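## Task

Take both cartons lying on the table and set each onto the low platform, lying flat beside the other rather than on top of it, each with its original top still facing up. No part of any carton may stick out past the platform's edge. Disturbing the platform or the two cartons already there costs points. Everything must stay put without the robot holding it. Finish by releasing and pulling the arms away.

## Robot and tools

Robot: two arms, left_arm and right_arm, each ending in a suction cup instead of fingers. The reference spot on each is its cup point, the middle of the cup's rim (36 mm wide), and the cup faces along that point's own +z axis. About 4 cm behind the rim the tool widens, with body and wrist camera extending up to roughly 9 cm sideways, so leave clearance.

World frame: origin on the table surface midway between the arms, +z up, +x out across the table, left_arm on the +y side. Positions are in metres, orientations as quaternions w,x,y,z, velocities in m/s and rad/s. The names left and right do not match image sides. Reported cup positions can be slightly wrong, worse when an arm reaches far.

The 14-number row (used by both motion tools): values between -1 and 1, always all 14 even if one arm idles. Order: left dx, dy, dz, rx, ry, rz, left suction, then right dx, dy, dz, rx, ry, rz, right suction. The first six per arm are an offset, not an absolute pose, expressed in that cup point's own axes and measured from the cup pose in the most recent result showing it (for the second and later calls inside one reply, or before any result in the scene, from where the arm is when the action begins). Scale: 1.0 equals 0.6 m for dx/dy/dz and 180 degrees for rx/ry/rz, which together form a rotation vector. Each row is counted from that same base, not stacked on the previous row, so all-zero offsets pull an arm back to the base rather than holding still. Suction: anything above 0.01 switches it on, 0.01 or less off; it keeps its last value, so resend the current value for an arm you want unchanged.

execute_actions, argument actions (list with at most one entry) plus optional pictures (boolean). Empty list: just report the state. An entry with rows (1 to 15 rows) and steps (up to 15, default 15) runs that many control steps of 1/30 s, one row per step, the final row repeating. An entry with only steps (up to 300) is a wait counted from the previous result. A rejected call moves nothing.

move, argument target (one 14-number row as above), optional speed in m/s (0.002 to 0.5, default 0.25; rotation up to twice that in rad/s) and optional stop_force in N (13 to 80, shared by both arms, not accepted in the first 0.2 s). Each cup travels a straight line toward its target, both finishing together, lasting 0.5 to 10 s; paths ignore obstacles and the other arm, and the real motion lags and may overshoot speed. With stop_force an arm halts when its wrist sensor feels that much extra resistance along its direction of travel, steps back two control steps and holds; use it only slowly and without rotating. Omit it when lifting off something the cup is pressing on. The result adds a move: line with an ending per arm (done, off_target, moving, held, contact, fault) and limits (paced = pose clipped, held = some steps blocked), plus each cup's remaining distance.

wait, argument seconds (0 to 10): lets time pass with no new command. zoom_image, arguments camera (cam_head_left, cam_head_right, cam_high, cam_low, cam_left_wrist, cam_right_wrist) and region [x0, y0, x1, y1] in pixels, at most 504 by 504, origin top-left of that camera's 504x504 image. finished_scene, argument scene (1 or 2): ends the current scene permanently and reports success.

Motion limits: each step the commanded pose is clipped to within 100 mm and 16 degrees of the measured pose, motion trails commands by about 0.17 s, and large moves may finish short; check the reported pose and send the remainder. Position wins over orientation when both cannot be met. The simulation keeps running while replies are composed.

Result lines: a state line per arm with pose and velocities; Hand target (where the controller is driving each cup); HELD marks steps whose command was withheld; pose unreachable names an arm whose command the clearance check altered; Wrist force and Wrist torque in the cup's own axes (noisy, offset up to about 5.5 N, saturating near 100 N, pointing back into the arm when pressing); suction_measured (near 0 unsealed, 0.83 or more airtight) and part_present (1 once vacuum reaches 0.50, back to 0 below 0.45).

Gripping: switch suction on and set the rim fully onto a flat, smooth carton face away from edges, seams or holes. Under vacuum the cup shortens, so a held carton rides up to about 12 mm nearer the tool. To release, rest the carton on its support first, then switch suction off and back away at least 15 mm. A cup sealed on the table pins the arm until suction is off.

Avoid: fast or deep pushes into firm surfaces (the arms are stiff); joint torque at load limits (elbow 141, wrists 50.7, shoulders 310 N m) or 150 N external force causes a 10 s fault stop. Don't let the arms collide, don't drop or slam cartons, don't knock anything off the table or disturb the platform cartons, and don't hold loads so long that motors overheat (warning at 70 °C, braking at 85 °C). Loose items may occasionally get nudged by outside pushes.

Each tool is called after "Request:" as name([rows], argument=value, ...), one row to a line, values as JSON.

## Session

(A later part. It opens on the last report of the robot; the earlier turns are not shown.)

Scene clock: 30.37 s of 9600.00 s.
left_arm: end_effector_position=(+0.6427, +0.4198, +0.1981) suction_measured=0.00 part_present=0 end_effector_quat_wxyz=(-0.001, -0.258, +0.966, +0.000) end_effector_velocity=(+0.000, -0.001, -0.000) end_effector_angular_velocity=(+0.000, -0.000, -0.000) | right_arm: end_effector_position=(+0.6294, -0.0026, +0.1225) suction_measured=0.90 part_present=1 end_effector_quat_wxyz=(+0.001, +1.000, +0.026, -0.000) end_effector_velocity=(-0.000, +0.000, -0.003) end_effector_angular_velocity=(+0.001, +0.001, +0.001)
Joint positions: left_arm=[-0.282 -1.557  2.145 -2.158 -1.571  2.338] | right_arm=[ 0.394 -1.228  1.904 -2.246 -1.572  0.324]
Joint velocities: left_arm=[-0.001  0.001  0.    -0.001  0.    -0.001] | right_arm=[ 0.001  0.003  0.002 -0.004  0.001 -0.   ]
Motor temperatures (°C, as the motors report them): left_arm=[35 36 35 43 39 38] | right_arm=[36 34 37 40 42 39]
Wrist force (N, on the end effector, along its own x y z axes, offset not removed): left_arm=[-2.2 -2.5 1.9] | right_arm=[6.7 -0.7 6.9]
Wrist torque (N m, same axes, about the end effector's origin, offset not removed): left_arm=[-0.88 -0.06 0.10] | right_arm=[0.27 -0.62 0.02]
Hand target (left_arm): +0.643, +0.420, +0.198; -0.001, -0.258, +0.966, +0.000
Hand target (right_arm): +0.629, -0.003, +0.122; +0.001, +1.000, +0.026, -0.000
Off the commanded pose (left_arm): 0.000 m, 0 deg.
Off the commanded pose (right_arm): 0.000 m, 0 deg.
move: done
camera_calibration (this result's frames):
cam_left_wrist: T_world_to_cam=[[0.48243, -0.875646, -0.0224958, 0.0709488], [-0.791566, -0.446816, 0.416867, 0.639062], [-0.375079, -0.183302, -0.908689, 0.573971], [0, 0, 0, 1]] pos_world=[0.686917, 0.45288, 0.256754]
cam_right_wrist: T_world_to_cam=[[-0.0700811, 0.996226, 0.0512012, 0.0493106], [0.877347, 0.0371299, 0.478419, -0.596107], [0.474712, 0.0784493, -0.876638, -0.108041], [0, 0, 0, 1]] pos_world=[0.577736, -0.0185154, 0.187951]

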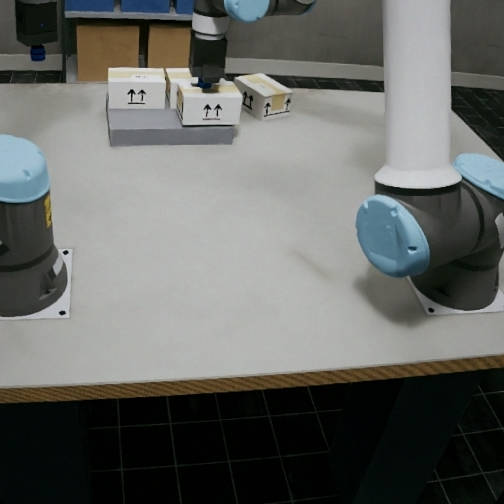

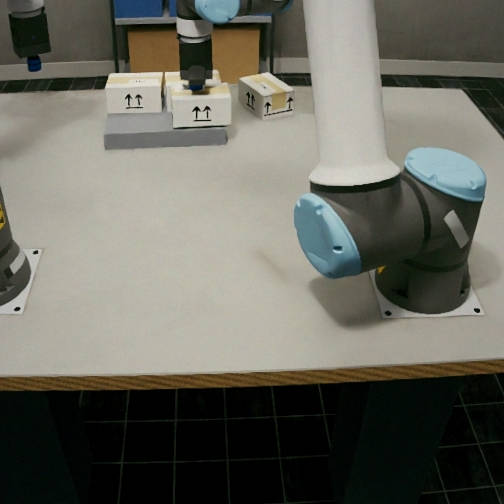

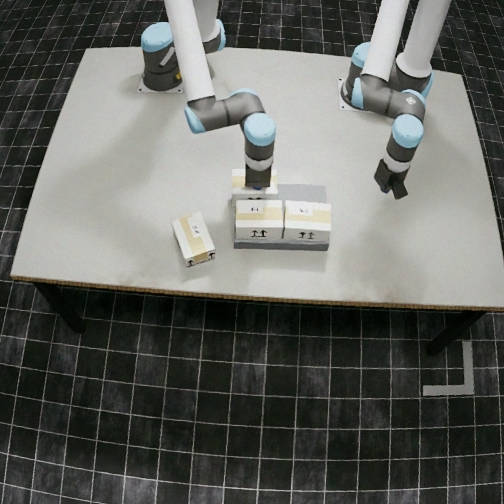

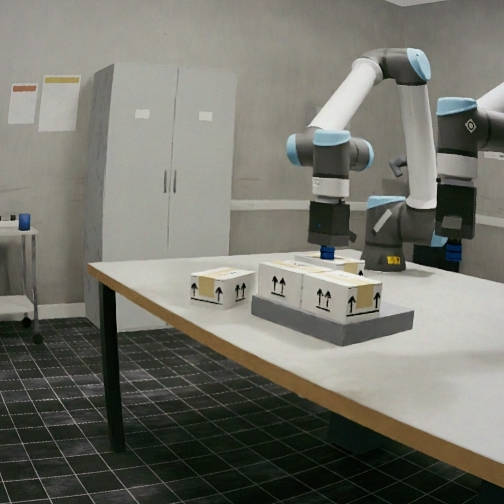

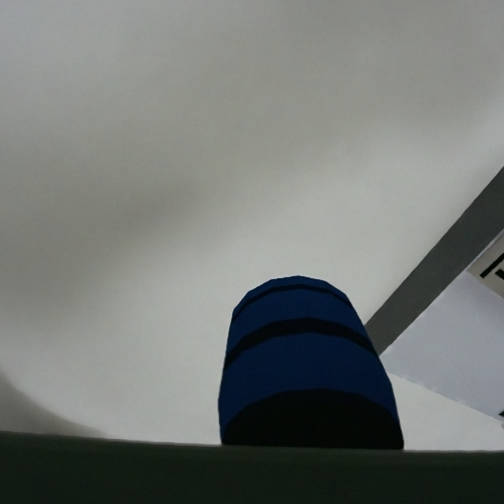

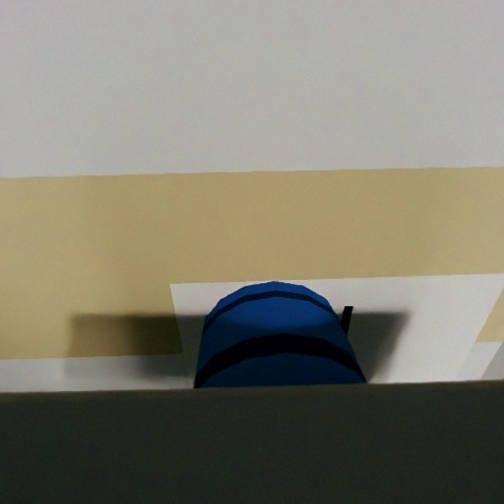

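Request:
move(target=[0,0,0,0,0,0,0,0.013,-0.036,0,0,0,0.013,1], speed=0.04)

Request:
move(target=[0,0,0,0,0,0,0,0,0,0.04,0,0,0,1], speed=0.01, stop_force=15)

Request:
zoom_image(camera="cam_head_left", region=[100, 60, 260, 160])

Request:
zoom_image(camera="cam_high", region=[210, 160, 350, 260])

Scene clock: 37.60 s of 9600.00 s.
left_arm: end_effector_position=(+0.6427, +0.4198, +0.1981) suction_measured=0.00 part_present=0 end_effector_quat_wxyz=(-0.001, -0.258, +0.966, +0.000) end_effector_velocity=(-0.000, +0.000, -0.000) end_effector_angular_velocity=(+0.000, +0.001, +0.000) | right_arm: end_effector_position=(+0.6361, +0.0192, +0.1225) suction_measured=0.90 part_present=1 end_effector_quat_wxyz=(+0.001, +1.000, +0.005, -0.000) end_effector_velocity=(+0.000, +0.001, -0.001) end_effector_angular_velocity=(-0.000, -0.000, -0.003)
Joint positions: left_arm=[-0.282 -1.557  2.145 -2.158 -1.571  2.338] | right_arm=[ 0.417 -1.203  1.867 -2.234 -1.572  0.388]
Joint velocities: left_arm=[ 0.  0. -0.  0. -0. -0.] | right_arm=[ 0.002  0.002 -0.001 -0.    -0.     0.005]
Motor temperatures (°C, as the motors report them): left_arm=[35 36 35 43 39 38] | right_arm=[36 34 37 40 42 39]
Wrist force (N, on the end effector, along its own x y z axes, offset not removed): left_arm=[4.6 0.2 -1.0] | right_arm=[-2.1 0.2 11.2]
Wrist torque (N m, same axes, about the end effector's origin, offset not removed): left_arm=[-0.09 -0.93 0.02] | right_arm=[0.17 0.58 0.07]
Hand target (left_arm): +0.643, +0.420, +0.198; -0.001, -0.258, +0.966, +0.000
Hand target (right_arm): +0.636, +0.019, +0.122; +0.001, +1.000, +0.005, -0.000
Off the commanded pose (left_arm): 0.000 m, 0 deg.
Off the commanded pose (right_arm): 0.000 m, 0 deg.
After step 90, 3.30 s passed at rest.
move: done
camera_calibration (this result's frames):
cam_left_wrist: T_world_to_cam=[[0.48243, -0.875646, -0.0224958, 0.0709489], [-0.791566, -0.446816, 0.416867, 0.639062], [-0.375079, -0.183302, -0.908689, 0.573971], [0, 0, 0, 1]] pos_world=[0.686917, 0.45288, 0.256754]
cam_right_wrist: T_world_to_cam=[[-0.0296533, 0.998245, 0.0512659, 0.00226875], [0.878107, 0.00151264, 0.478462, -0.602526], [0.477544, 0.059205, -0.876611, -0.114361], [0, 0, 0, 1]] pos_world=[0.583762, 0.00541737, 0.187919]

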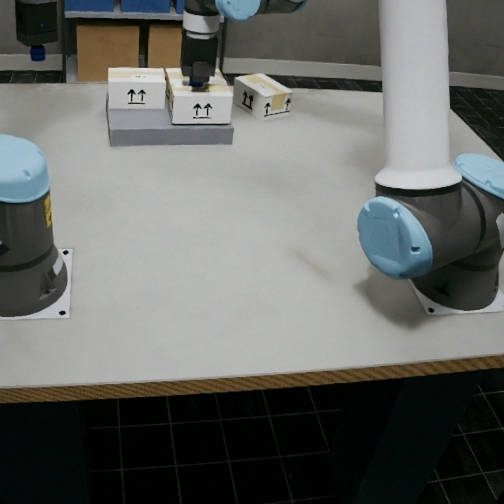

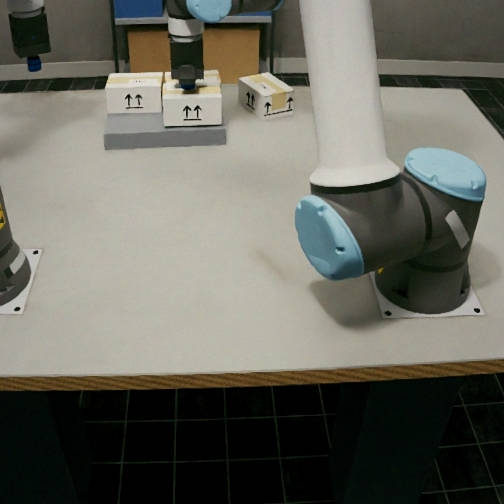

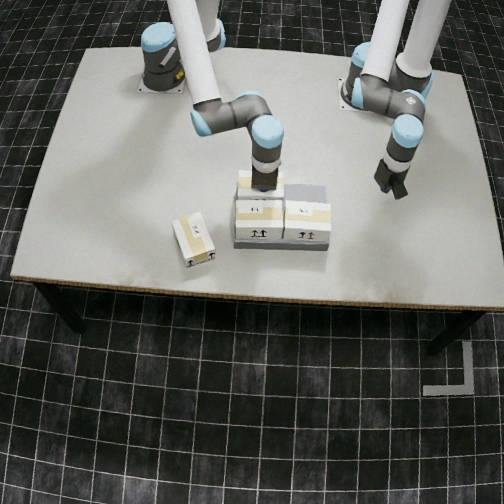

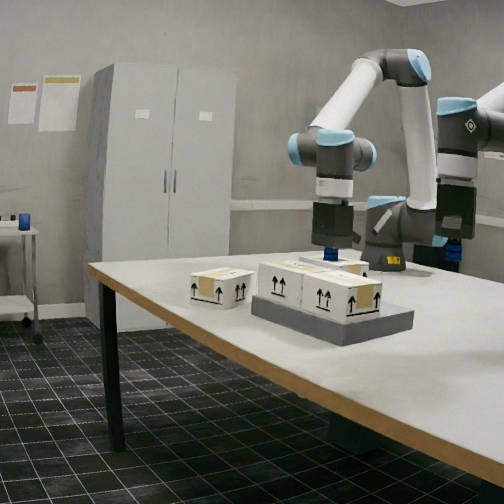

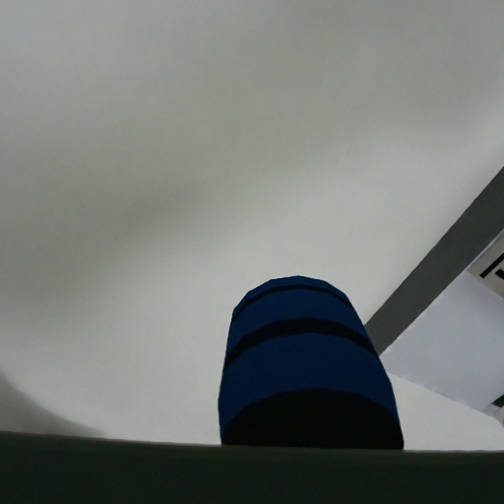

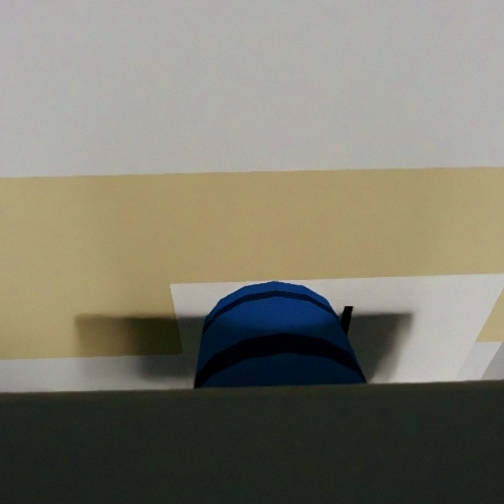

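Scene clock: 39.03 s of 9600.00 s.
left_arm: end_effector_position=(+0.6427, +0.4198, +0.1981) suction_measured=0.00 part_present=0 end_effector_quat_wxyz=(-0.001, -0.258, +0.966, +0.000) end_effector_velocity=(-0.000, +0.000, -0.001) end_effector_angular_velocity=(+0.000, +0.001, +0.000) | right_arm: end_effector_position=(+0.6361, +0.0192, +0.1119) suction_measured=0.90 part_present=1 end_effector_quat_wxyz=(+0.001, +1.000, +0.005, -0.000) end_effector_velocity=(-0.001, -0.001, +0.001) end_effector_angular_velocity=(-0.003, +0.003, -0.000)
Joint positions: left_arm=[-0.282 -1.557  2.145 -2.158 -1.571  2.338] | right_arm=[ 0.417 -1.192  1.874 -2.253 -1.572  0.388]
Joint velocities: left_arm=[ 0.     0.001  0.     0.    -0.    -0.   ] | right_arm=[-0.    -0.002 -0.001  0.007 -0.001  0.   ]
Motor temperatures (°C, as the motors report them): left_arm=[35 36 35 43 39 38] | right_arm=[36 34 37 40 42 39]
Wrist force (N, on the end effector, along its own x y z axes, offset not removed): left_arm=[-0.3 -4.5 -7.7] | right_arm=[7.9 -8.4 -23.7]
Wrist torque (N m, same axes, about the end effector's origin, offset not removed): left_arm=[-1.02 0.05 0.04] | right_arm=[-0.74 0.00 -0.07]
Hand target (left_arm): +0.643, +0.420, +0.198; -0.001, -0.258, +0.966, +0.000
Hand target (right_arm): +0.636, +0.019, +0.112; +0.001, +1.000, +0.005, -0.000
Off the commanded pose (left_arm): 0.000 m, 0 deg.
Off the commanded pose (right_arm): 0.013 m, 0 deg.
move: contact (right_arm)
camera_calibration (this result's frames):
cam_left_wrist: T_world_to_cam=[[0.48243, -0.875646, -0.0224958, 0.0709488], [-0.791566, -0.446816, 0.416867, 0.639062], [-0.375079, -0.183302, -0.908689, 0.573971], [0, 0, 0, 1]] pos_world=[0.686917, 0.45288, 0.256754]
cam_right_wrist: T_world_to_cam=[[-0.0297153, 0.998239, 0.0513499, 0.00280274], [0.878004, 0.00151414, 0.478651, -0.597419], [0.47773, 0.0593086, -0.876502, -0.123731], [0, 0, 0, 1]] pos_world=[0.583729, 0.00544509, 0.17736]

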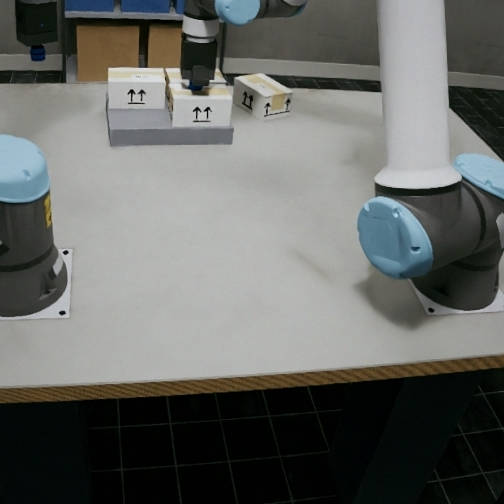

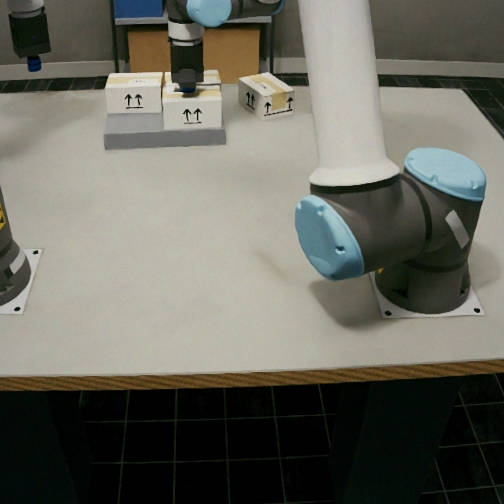

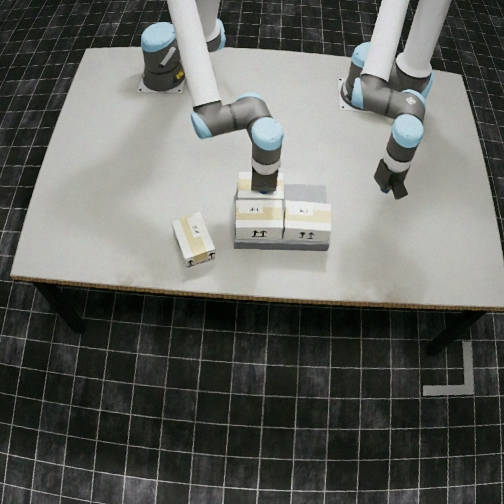

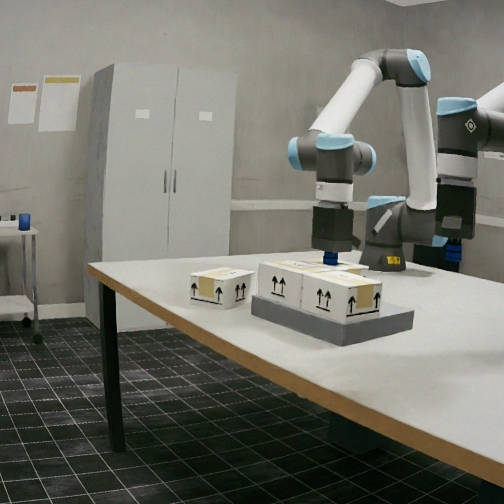

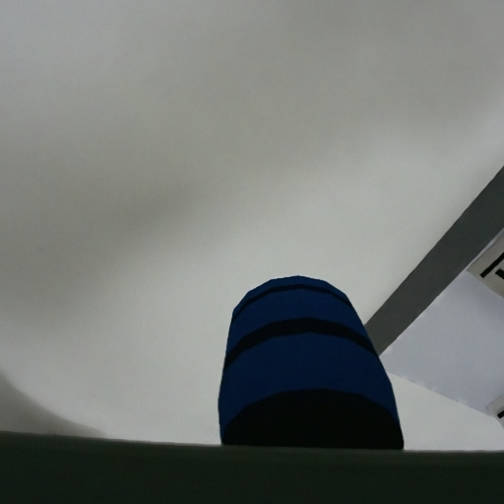

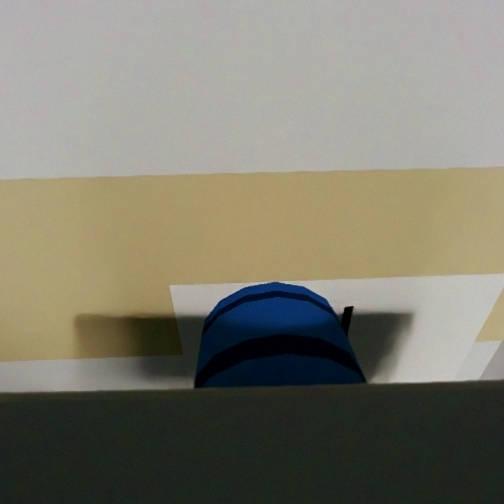

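Region (100, 60, 260, 160) of cam_head_left's 504x504 image, scaled by 3.150, with more detail than that image has; it fills the top 315 rows of this view, and the rest is white.

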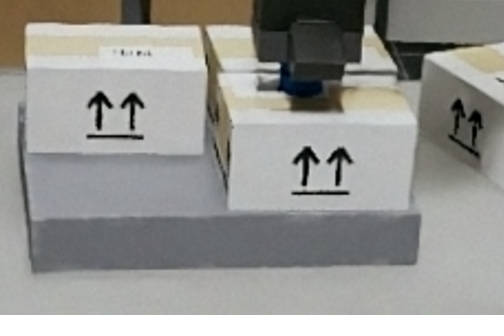

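Region (210, 160, 350, 260) of cam_high's 504x504 image, scaled by 3.600, with more detail than that image has; it fills the top 360 rows of this view, and the rest is white.

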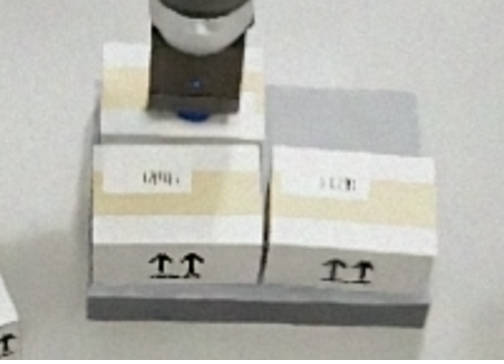

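Request:
execute_actions([
  {"rows":[[0,0,0,0,0,0,0,0,0,0,0,0,0,0]],"steps":10},
], pictures=false)

Request:
move(target=[0,0,0,0,0,0,0,0,0,-0.243,0,0,0,0])

Request:
move(target=[0,0,0,0,0,0,0,0.22,0.35,0,0,0,0.4,0], speed=0.35)

Scene clock: 45.03 s of 9600.00 s.
left_arm: end_effector_position=(+0.6427, +0.4198, +0.1981) suction_measured=0.00 part_present=0 end_effector_quat_wxyz=(-0.001, -0.258, +0.966, +0.000) end_effector_velocity=(-0.000, +0.000, -0.001) end_effector_angular_velocity=(+0.000, +0.001, +0.000) | right_arm: end_effector_position=(+0.6362, +0.0193, +0.1123) suction_measured=0.00 part_present=0 end_effector_quat_wxyz=(+0.000, +1.000, +0.005, +0.000) end_effector_velocity=(-0.000, -0.001, -0.001) end_effector_angular_velocity=(-0.003, +0.001, -0.000)
Joint positions: left_arm=[-0.282 -1.557  2.145 -2.158 -1.571  2.338] | right_arm=[ 0.417 -1.192  1.874 -2.252 -1.572  0.388]
Joint velocities: left_arm=[ 0.     0.001  0.     0.001 -0.    -0.   ] | right_arm=[-0.     0.001  0.001 -0.    -0.002  0.   ]
Motor temperatures (°C, as the motors report them): left_arm=[35 36 35 43 39 38] | right_arm=[36 34 37 40 42 39]
Wrist force (N, on the end effector, along its own x y z axes, offset not removed): left_arm=[6.1 -2.3 0.5] | right_arm=[1.0 -2.1 -17.1]
Wrist torque (N m, same axes, about the end effector's origin, offset not removed): left_arm=[-0.71 -1.24 0.23] | right_arm=[-0.06 0.16 -0.08]
Hand target (left_arm): +0.643, +0.420, +0.198; -0.001, -0.258, +0.966, +0.000
Hand target (right_arm): +0.636, +0.019, +0.112; +0.001, +1.000, +0.005, -0.000
Off the commanded pose (left_arm): 0.000 m, 0 deg.
Off the commanded pose (right_arm): 0.000 m, 0 deg.
Steps of this call (steps 1 to 90: nothing new was sent; then 2.67 s passed at rest; steps 91 to 100: all 10 steps of this action). Readings (end_effector_position | what the end effector reports):
91: left_arm (+0.6427, +0.4198, +0.1981) | right_arm (+0.6361, +0.0192, +0.1123) | left_arm suction_measured=0.00 part_present=0 | right_arm suction_measured=0.41 part_present=0
92: left_arm (+0.6427, +0.4198, +0.1981) | right_arm (+0.6361, +0.0193, +0.1123) | left_arm suction_measured=0.00 part_present=0 | right_arm suction_measured=0.00 part_present=0
94: left_arm (+0.6427, +0.4198, +0.1981) | right_arm (+0.6362, +0.0193, +0.1124) | left_arm suction_measured=0.00 part_present=0 | right_arm suction_measured=0.00 part_present=0
98: left_arm (+0.6427, +0.4198, +0.1981) | right_arm (+0.6363, +0.0193, +0.1124) | left_arm suction_measured=0.00 part_present=0 | right_arm suction_measured=0.00 part_present=0
100: the state above

Scene clock: 46.43 s of 9600.00 s.
left_arm: end_effector_position=(+0.6427, +0.4198, +0.1981) suction_measured=0.00 part_present=0 end_effector_quat_wxyz=(-0.001, -0.258, +0.966, +0.000) end_effector_velocity=(+0.001, -0.001, +0.001) end_effector_angular_velocity=(-0.001, -0.003, -0.001) | right_arm: end_effector_position=(+0.6363, +0.0194, +0.2576) suction_measured=0.00 part_present=0 end_effector_quat_wxyz=(+0.000, +1.000, +0.005, +0.000) end_effector_velocity=(+0.000, -0.000, +0.002) end_effector_angular_velocity=(-0.001, +0.000, -0.000)
Joint positions: left_arm=[-0.282 -1.557  2.145 -2.158 -1.571  2.338] | right_arm=[ 0.417 -1.321  1.753 -2.002 -1.572  0.388]
Joint velocities: left_arm=[-0.001 -0.001 -0.    -0.002  0.    -0.   ] | right_arm=[-0.    -0.001 -0.003  0.004 -0.001  0.   ]
Motor temperatures (°C, as the motors report them): left_arm=[35 36 35 43 39 38] | right_arm=[36 34 37 40 42 39]
Wrist force (N, on the end effector, along its own x y z axes, offset not removed): left_arm=[-1.0 -7.4 -5.0] | right_arm=[-1.4 3.0 0.5]
Wrist torque (N m, same axes, about the end effector's origin, offset not removed): left_arm=[-1.58 0.18 -0.19] | right_arm=[0.53 0.55 -0.03]
Hand target (left_arm): +0.643, +0.420, +0.198; -0.001, -0.258, +0.966, +0.000
Hand target (right_arm): +0.636, +0.019, +0.258; +0.000, +1.000, +0.005, +0.000
Off the commanded pose (left_arm): 0.000 m, 0 deg.
Off the commanded pose (right_arm): 0.000 m, 0 deg.
move: done
camera_calibration (this result's frames):
cam_left_wrist: T_world_to_cam=[[0.48243, -0.875646, -0.0224956, 0.0709488], [-0.791566, -0.446816, 0.416867, 0.639062], [-0.375079, -0.183302, -0.908689, 0.573971], [0, 0, 0, 1]] pos_world=[0.686917, 0.45288, 0.256754]
cam_right_wrist: T_world_to_cam=[[-0.029805, 0.998229, 0.0514853, -0.00480778], [0.877875, 0.00151204, 0.478887, -0.667312], [0.477961, 0.0594709, -0.876365, 0.00368466], [0, 0, 0, 1]] pos_world=[0.583912, 0.00558914, 0.323044]

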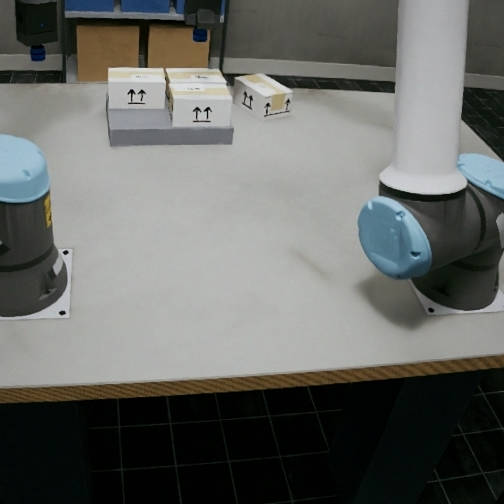

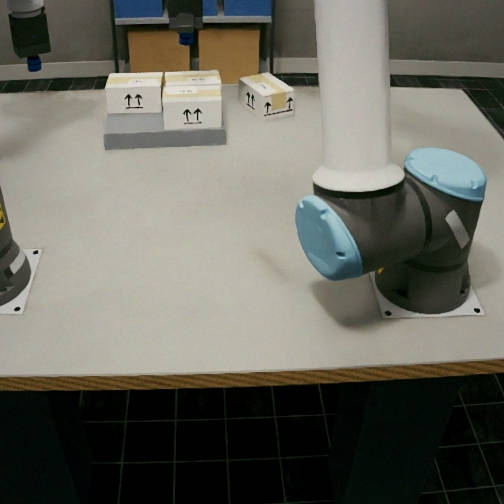

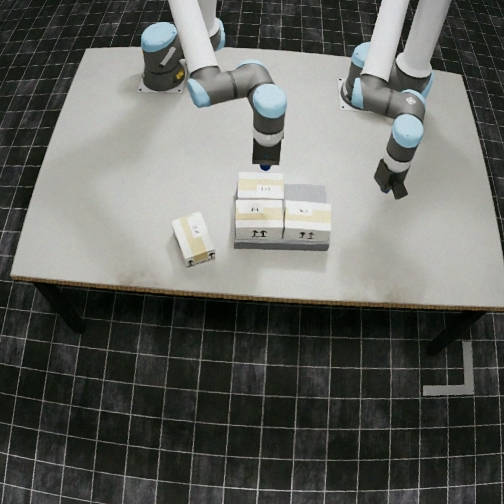

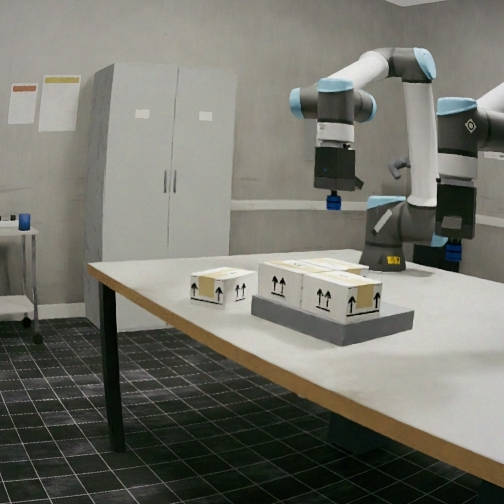

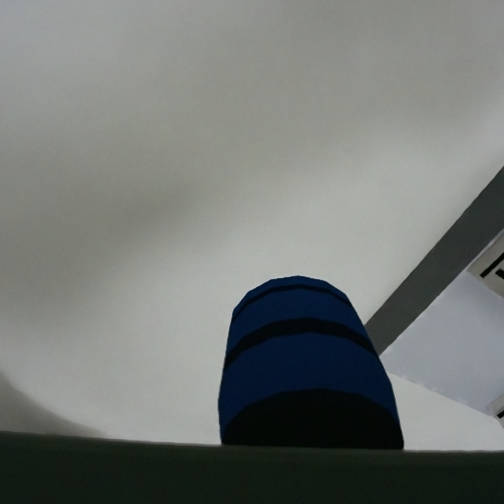

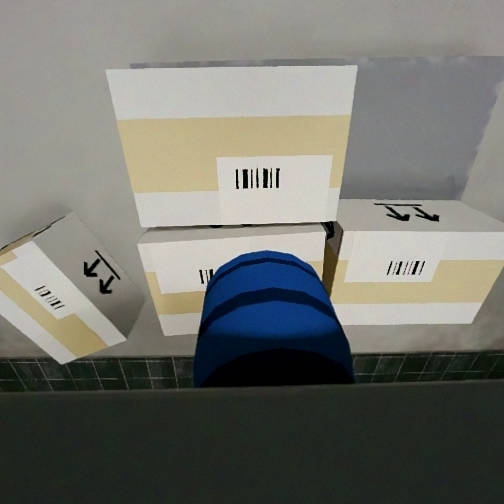

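Scene clock: 48.80 s of 9600.00 s.
left_arm: end_effector_position=(+0.6427, +0.4198, +0.1981) suction_measured=0.00 part_present=0 end_effector_quat_wxyz=(-0.001, -0.258, +0.966, +0.000) end_effector_velocity=(+0.001, -0.000, -0.001) end_effector_angular_velocity=(-0.000, -0.001, -0.000) | right_arm: end_effector_position=(+0.7704, -0.1890, +0.2576) suction_measured=0.00 part_present=0 end_effector_quat_wxyz=(+0.000, +0.812, -0.583, +0.000) end_effector_velocity=(+0.000, -0.001, -0.000) end_effector_angular_velocity=(+0.000, +0.002, -0.009)
Joint positions: left_arm=[-0.282 -1.557  2.145 -2.158 -1.571  2.338] | right_arm=[ 0.123 -1.28   1.699 -1.989 -1.571  1.349]
Joint velocities: left_arm=[-0.     0.001 -0.    -0.002  0.     0.   ] | right_arm=[-0.001  0.001 -0.     0.001  0.     0.008]
Motor temperatures (°C, as the motors report them): left_arm=[35 36 35 43 39 38] | right_arm=[36 34 37 40 42 39]
Wrist force (N, on the end effector, along its own x y z axes, offset not removed): left_arm=[4.0 -5.2 -0.4] | right_arm=[2.3 0.6 0.2]
Wrist torque (N m, same axes, about the end effector's origin, offset not removed): left_arm=[-1.28 -0.94 -0.05] | right_arm=[0.32 -0.17 0.10]
Hand target (left_arm): +0.643, +0.420, +0.198; -0.001, -0.258, +0.966, +0.000
Hand target (right_arm): +0.770, -0.189, +0.258; +0.000, +0.812, -0.583, +0.000
Off the commanded pose (left_arm): 0.000 m, 0 deg.
Off the commanded pose (right_arm): 0.000 m, 0 deg.
move: done
camera_calibration (this result's frames):
cam_left_wrist: T_world_to_cam=[[0.48243, -0.875646, -0.0224957, 0.0709489], [-0.791566, -0.446816, 0.416867, 0.639062], [-0.375079, -0.183302, -0.908689, 0.573971], [0, 0, 0, 1]] pos_world=[0.686917, 0.45288, 0.256754]
cam_right_wrist: T_world_to_cam=[[0.939811, 0.337726, 0.0519199, -0.664675], [0.273244, -0.834052, 0.479265, -0.476948], [0.205164, -0.436232, -0.876133, 0.0683438], [0, 0, 0, 1]] pos_world=[0.740971, -0.143507, 0.322973]

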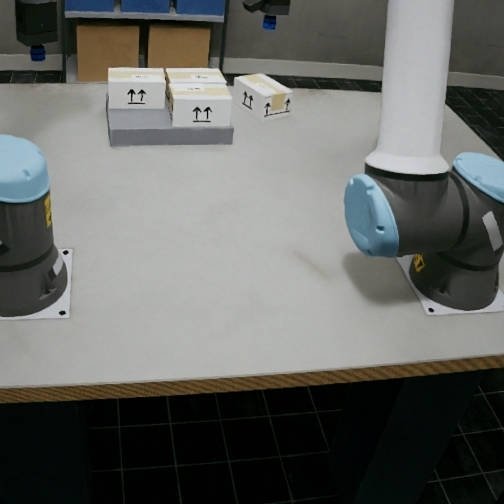

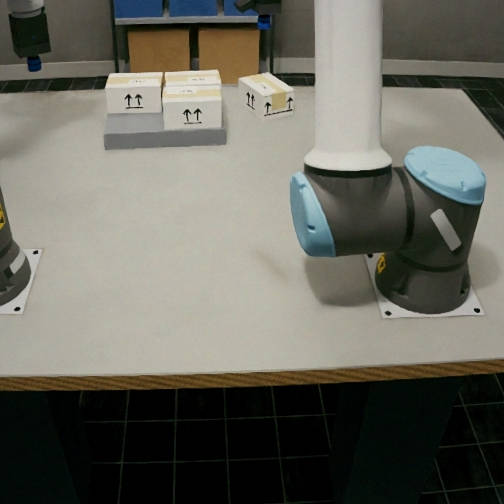

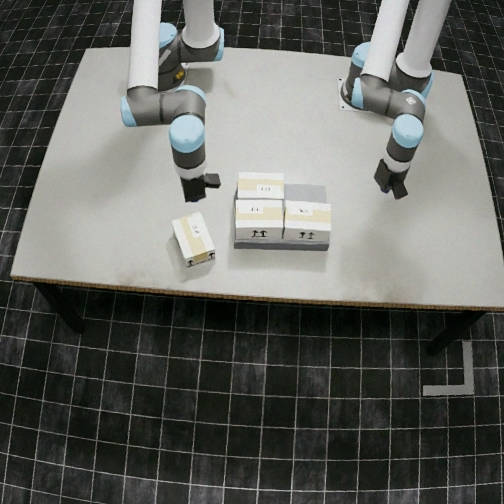

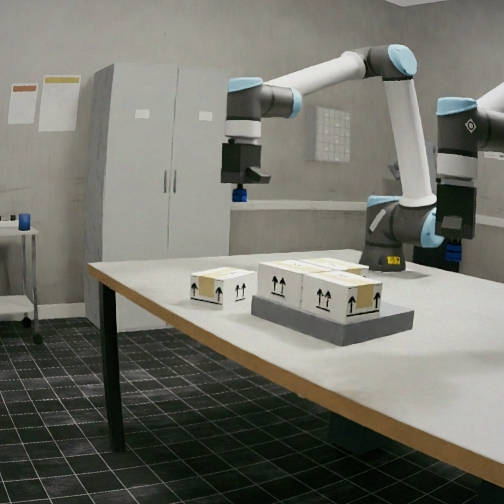

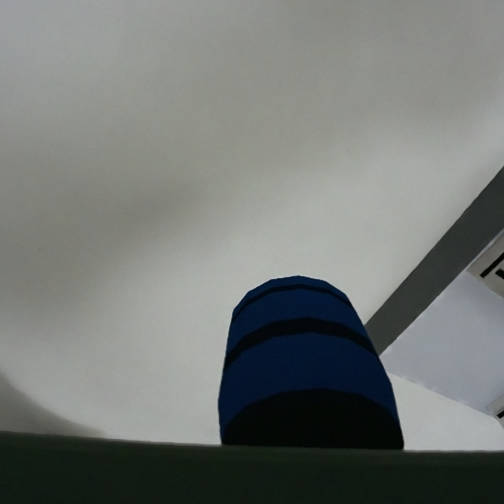

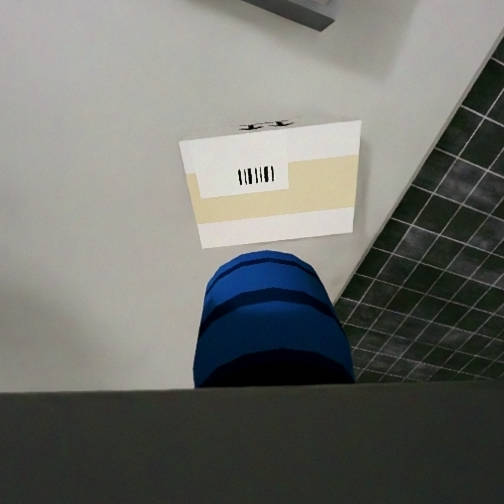

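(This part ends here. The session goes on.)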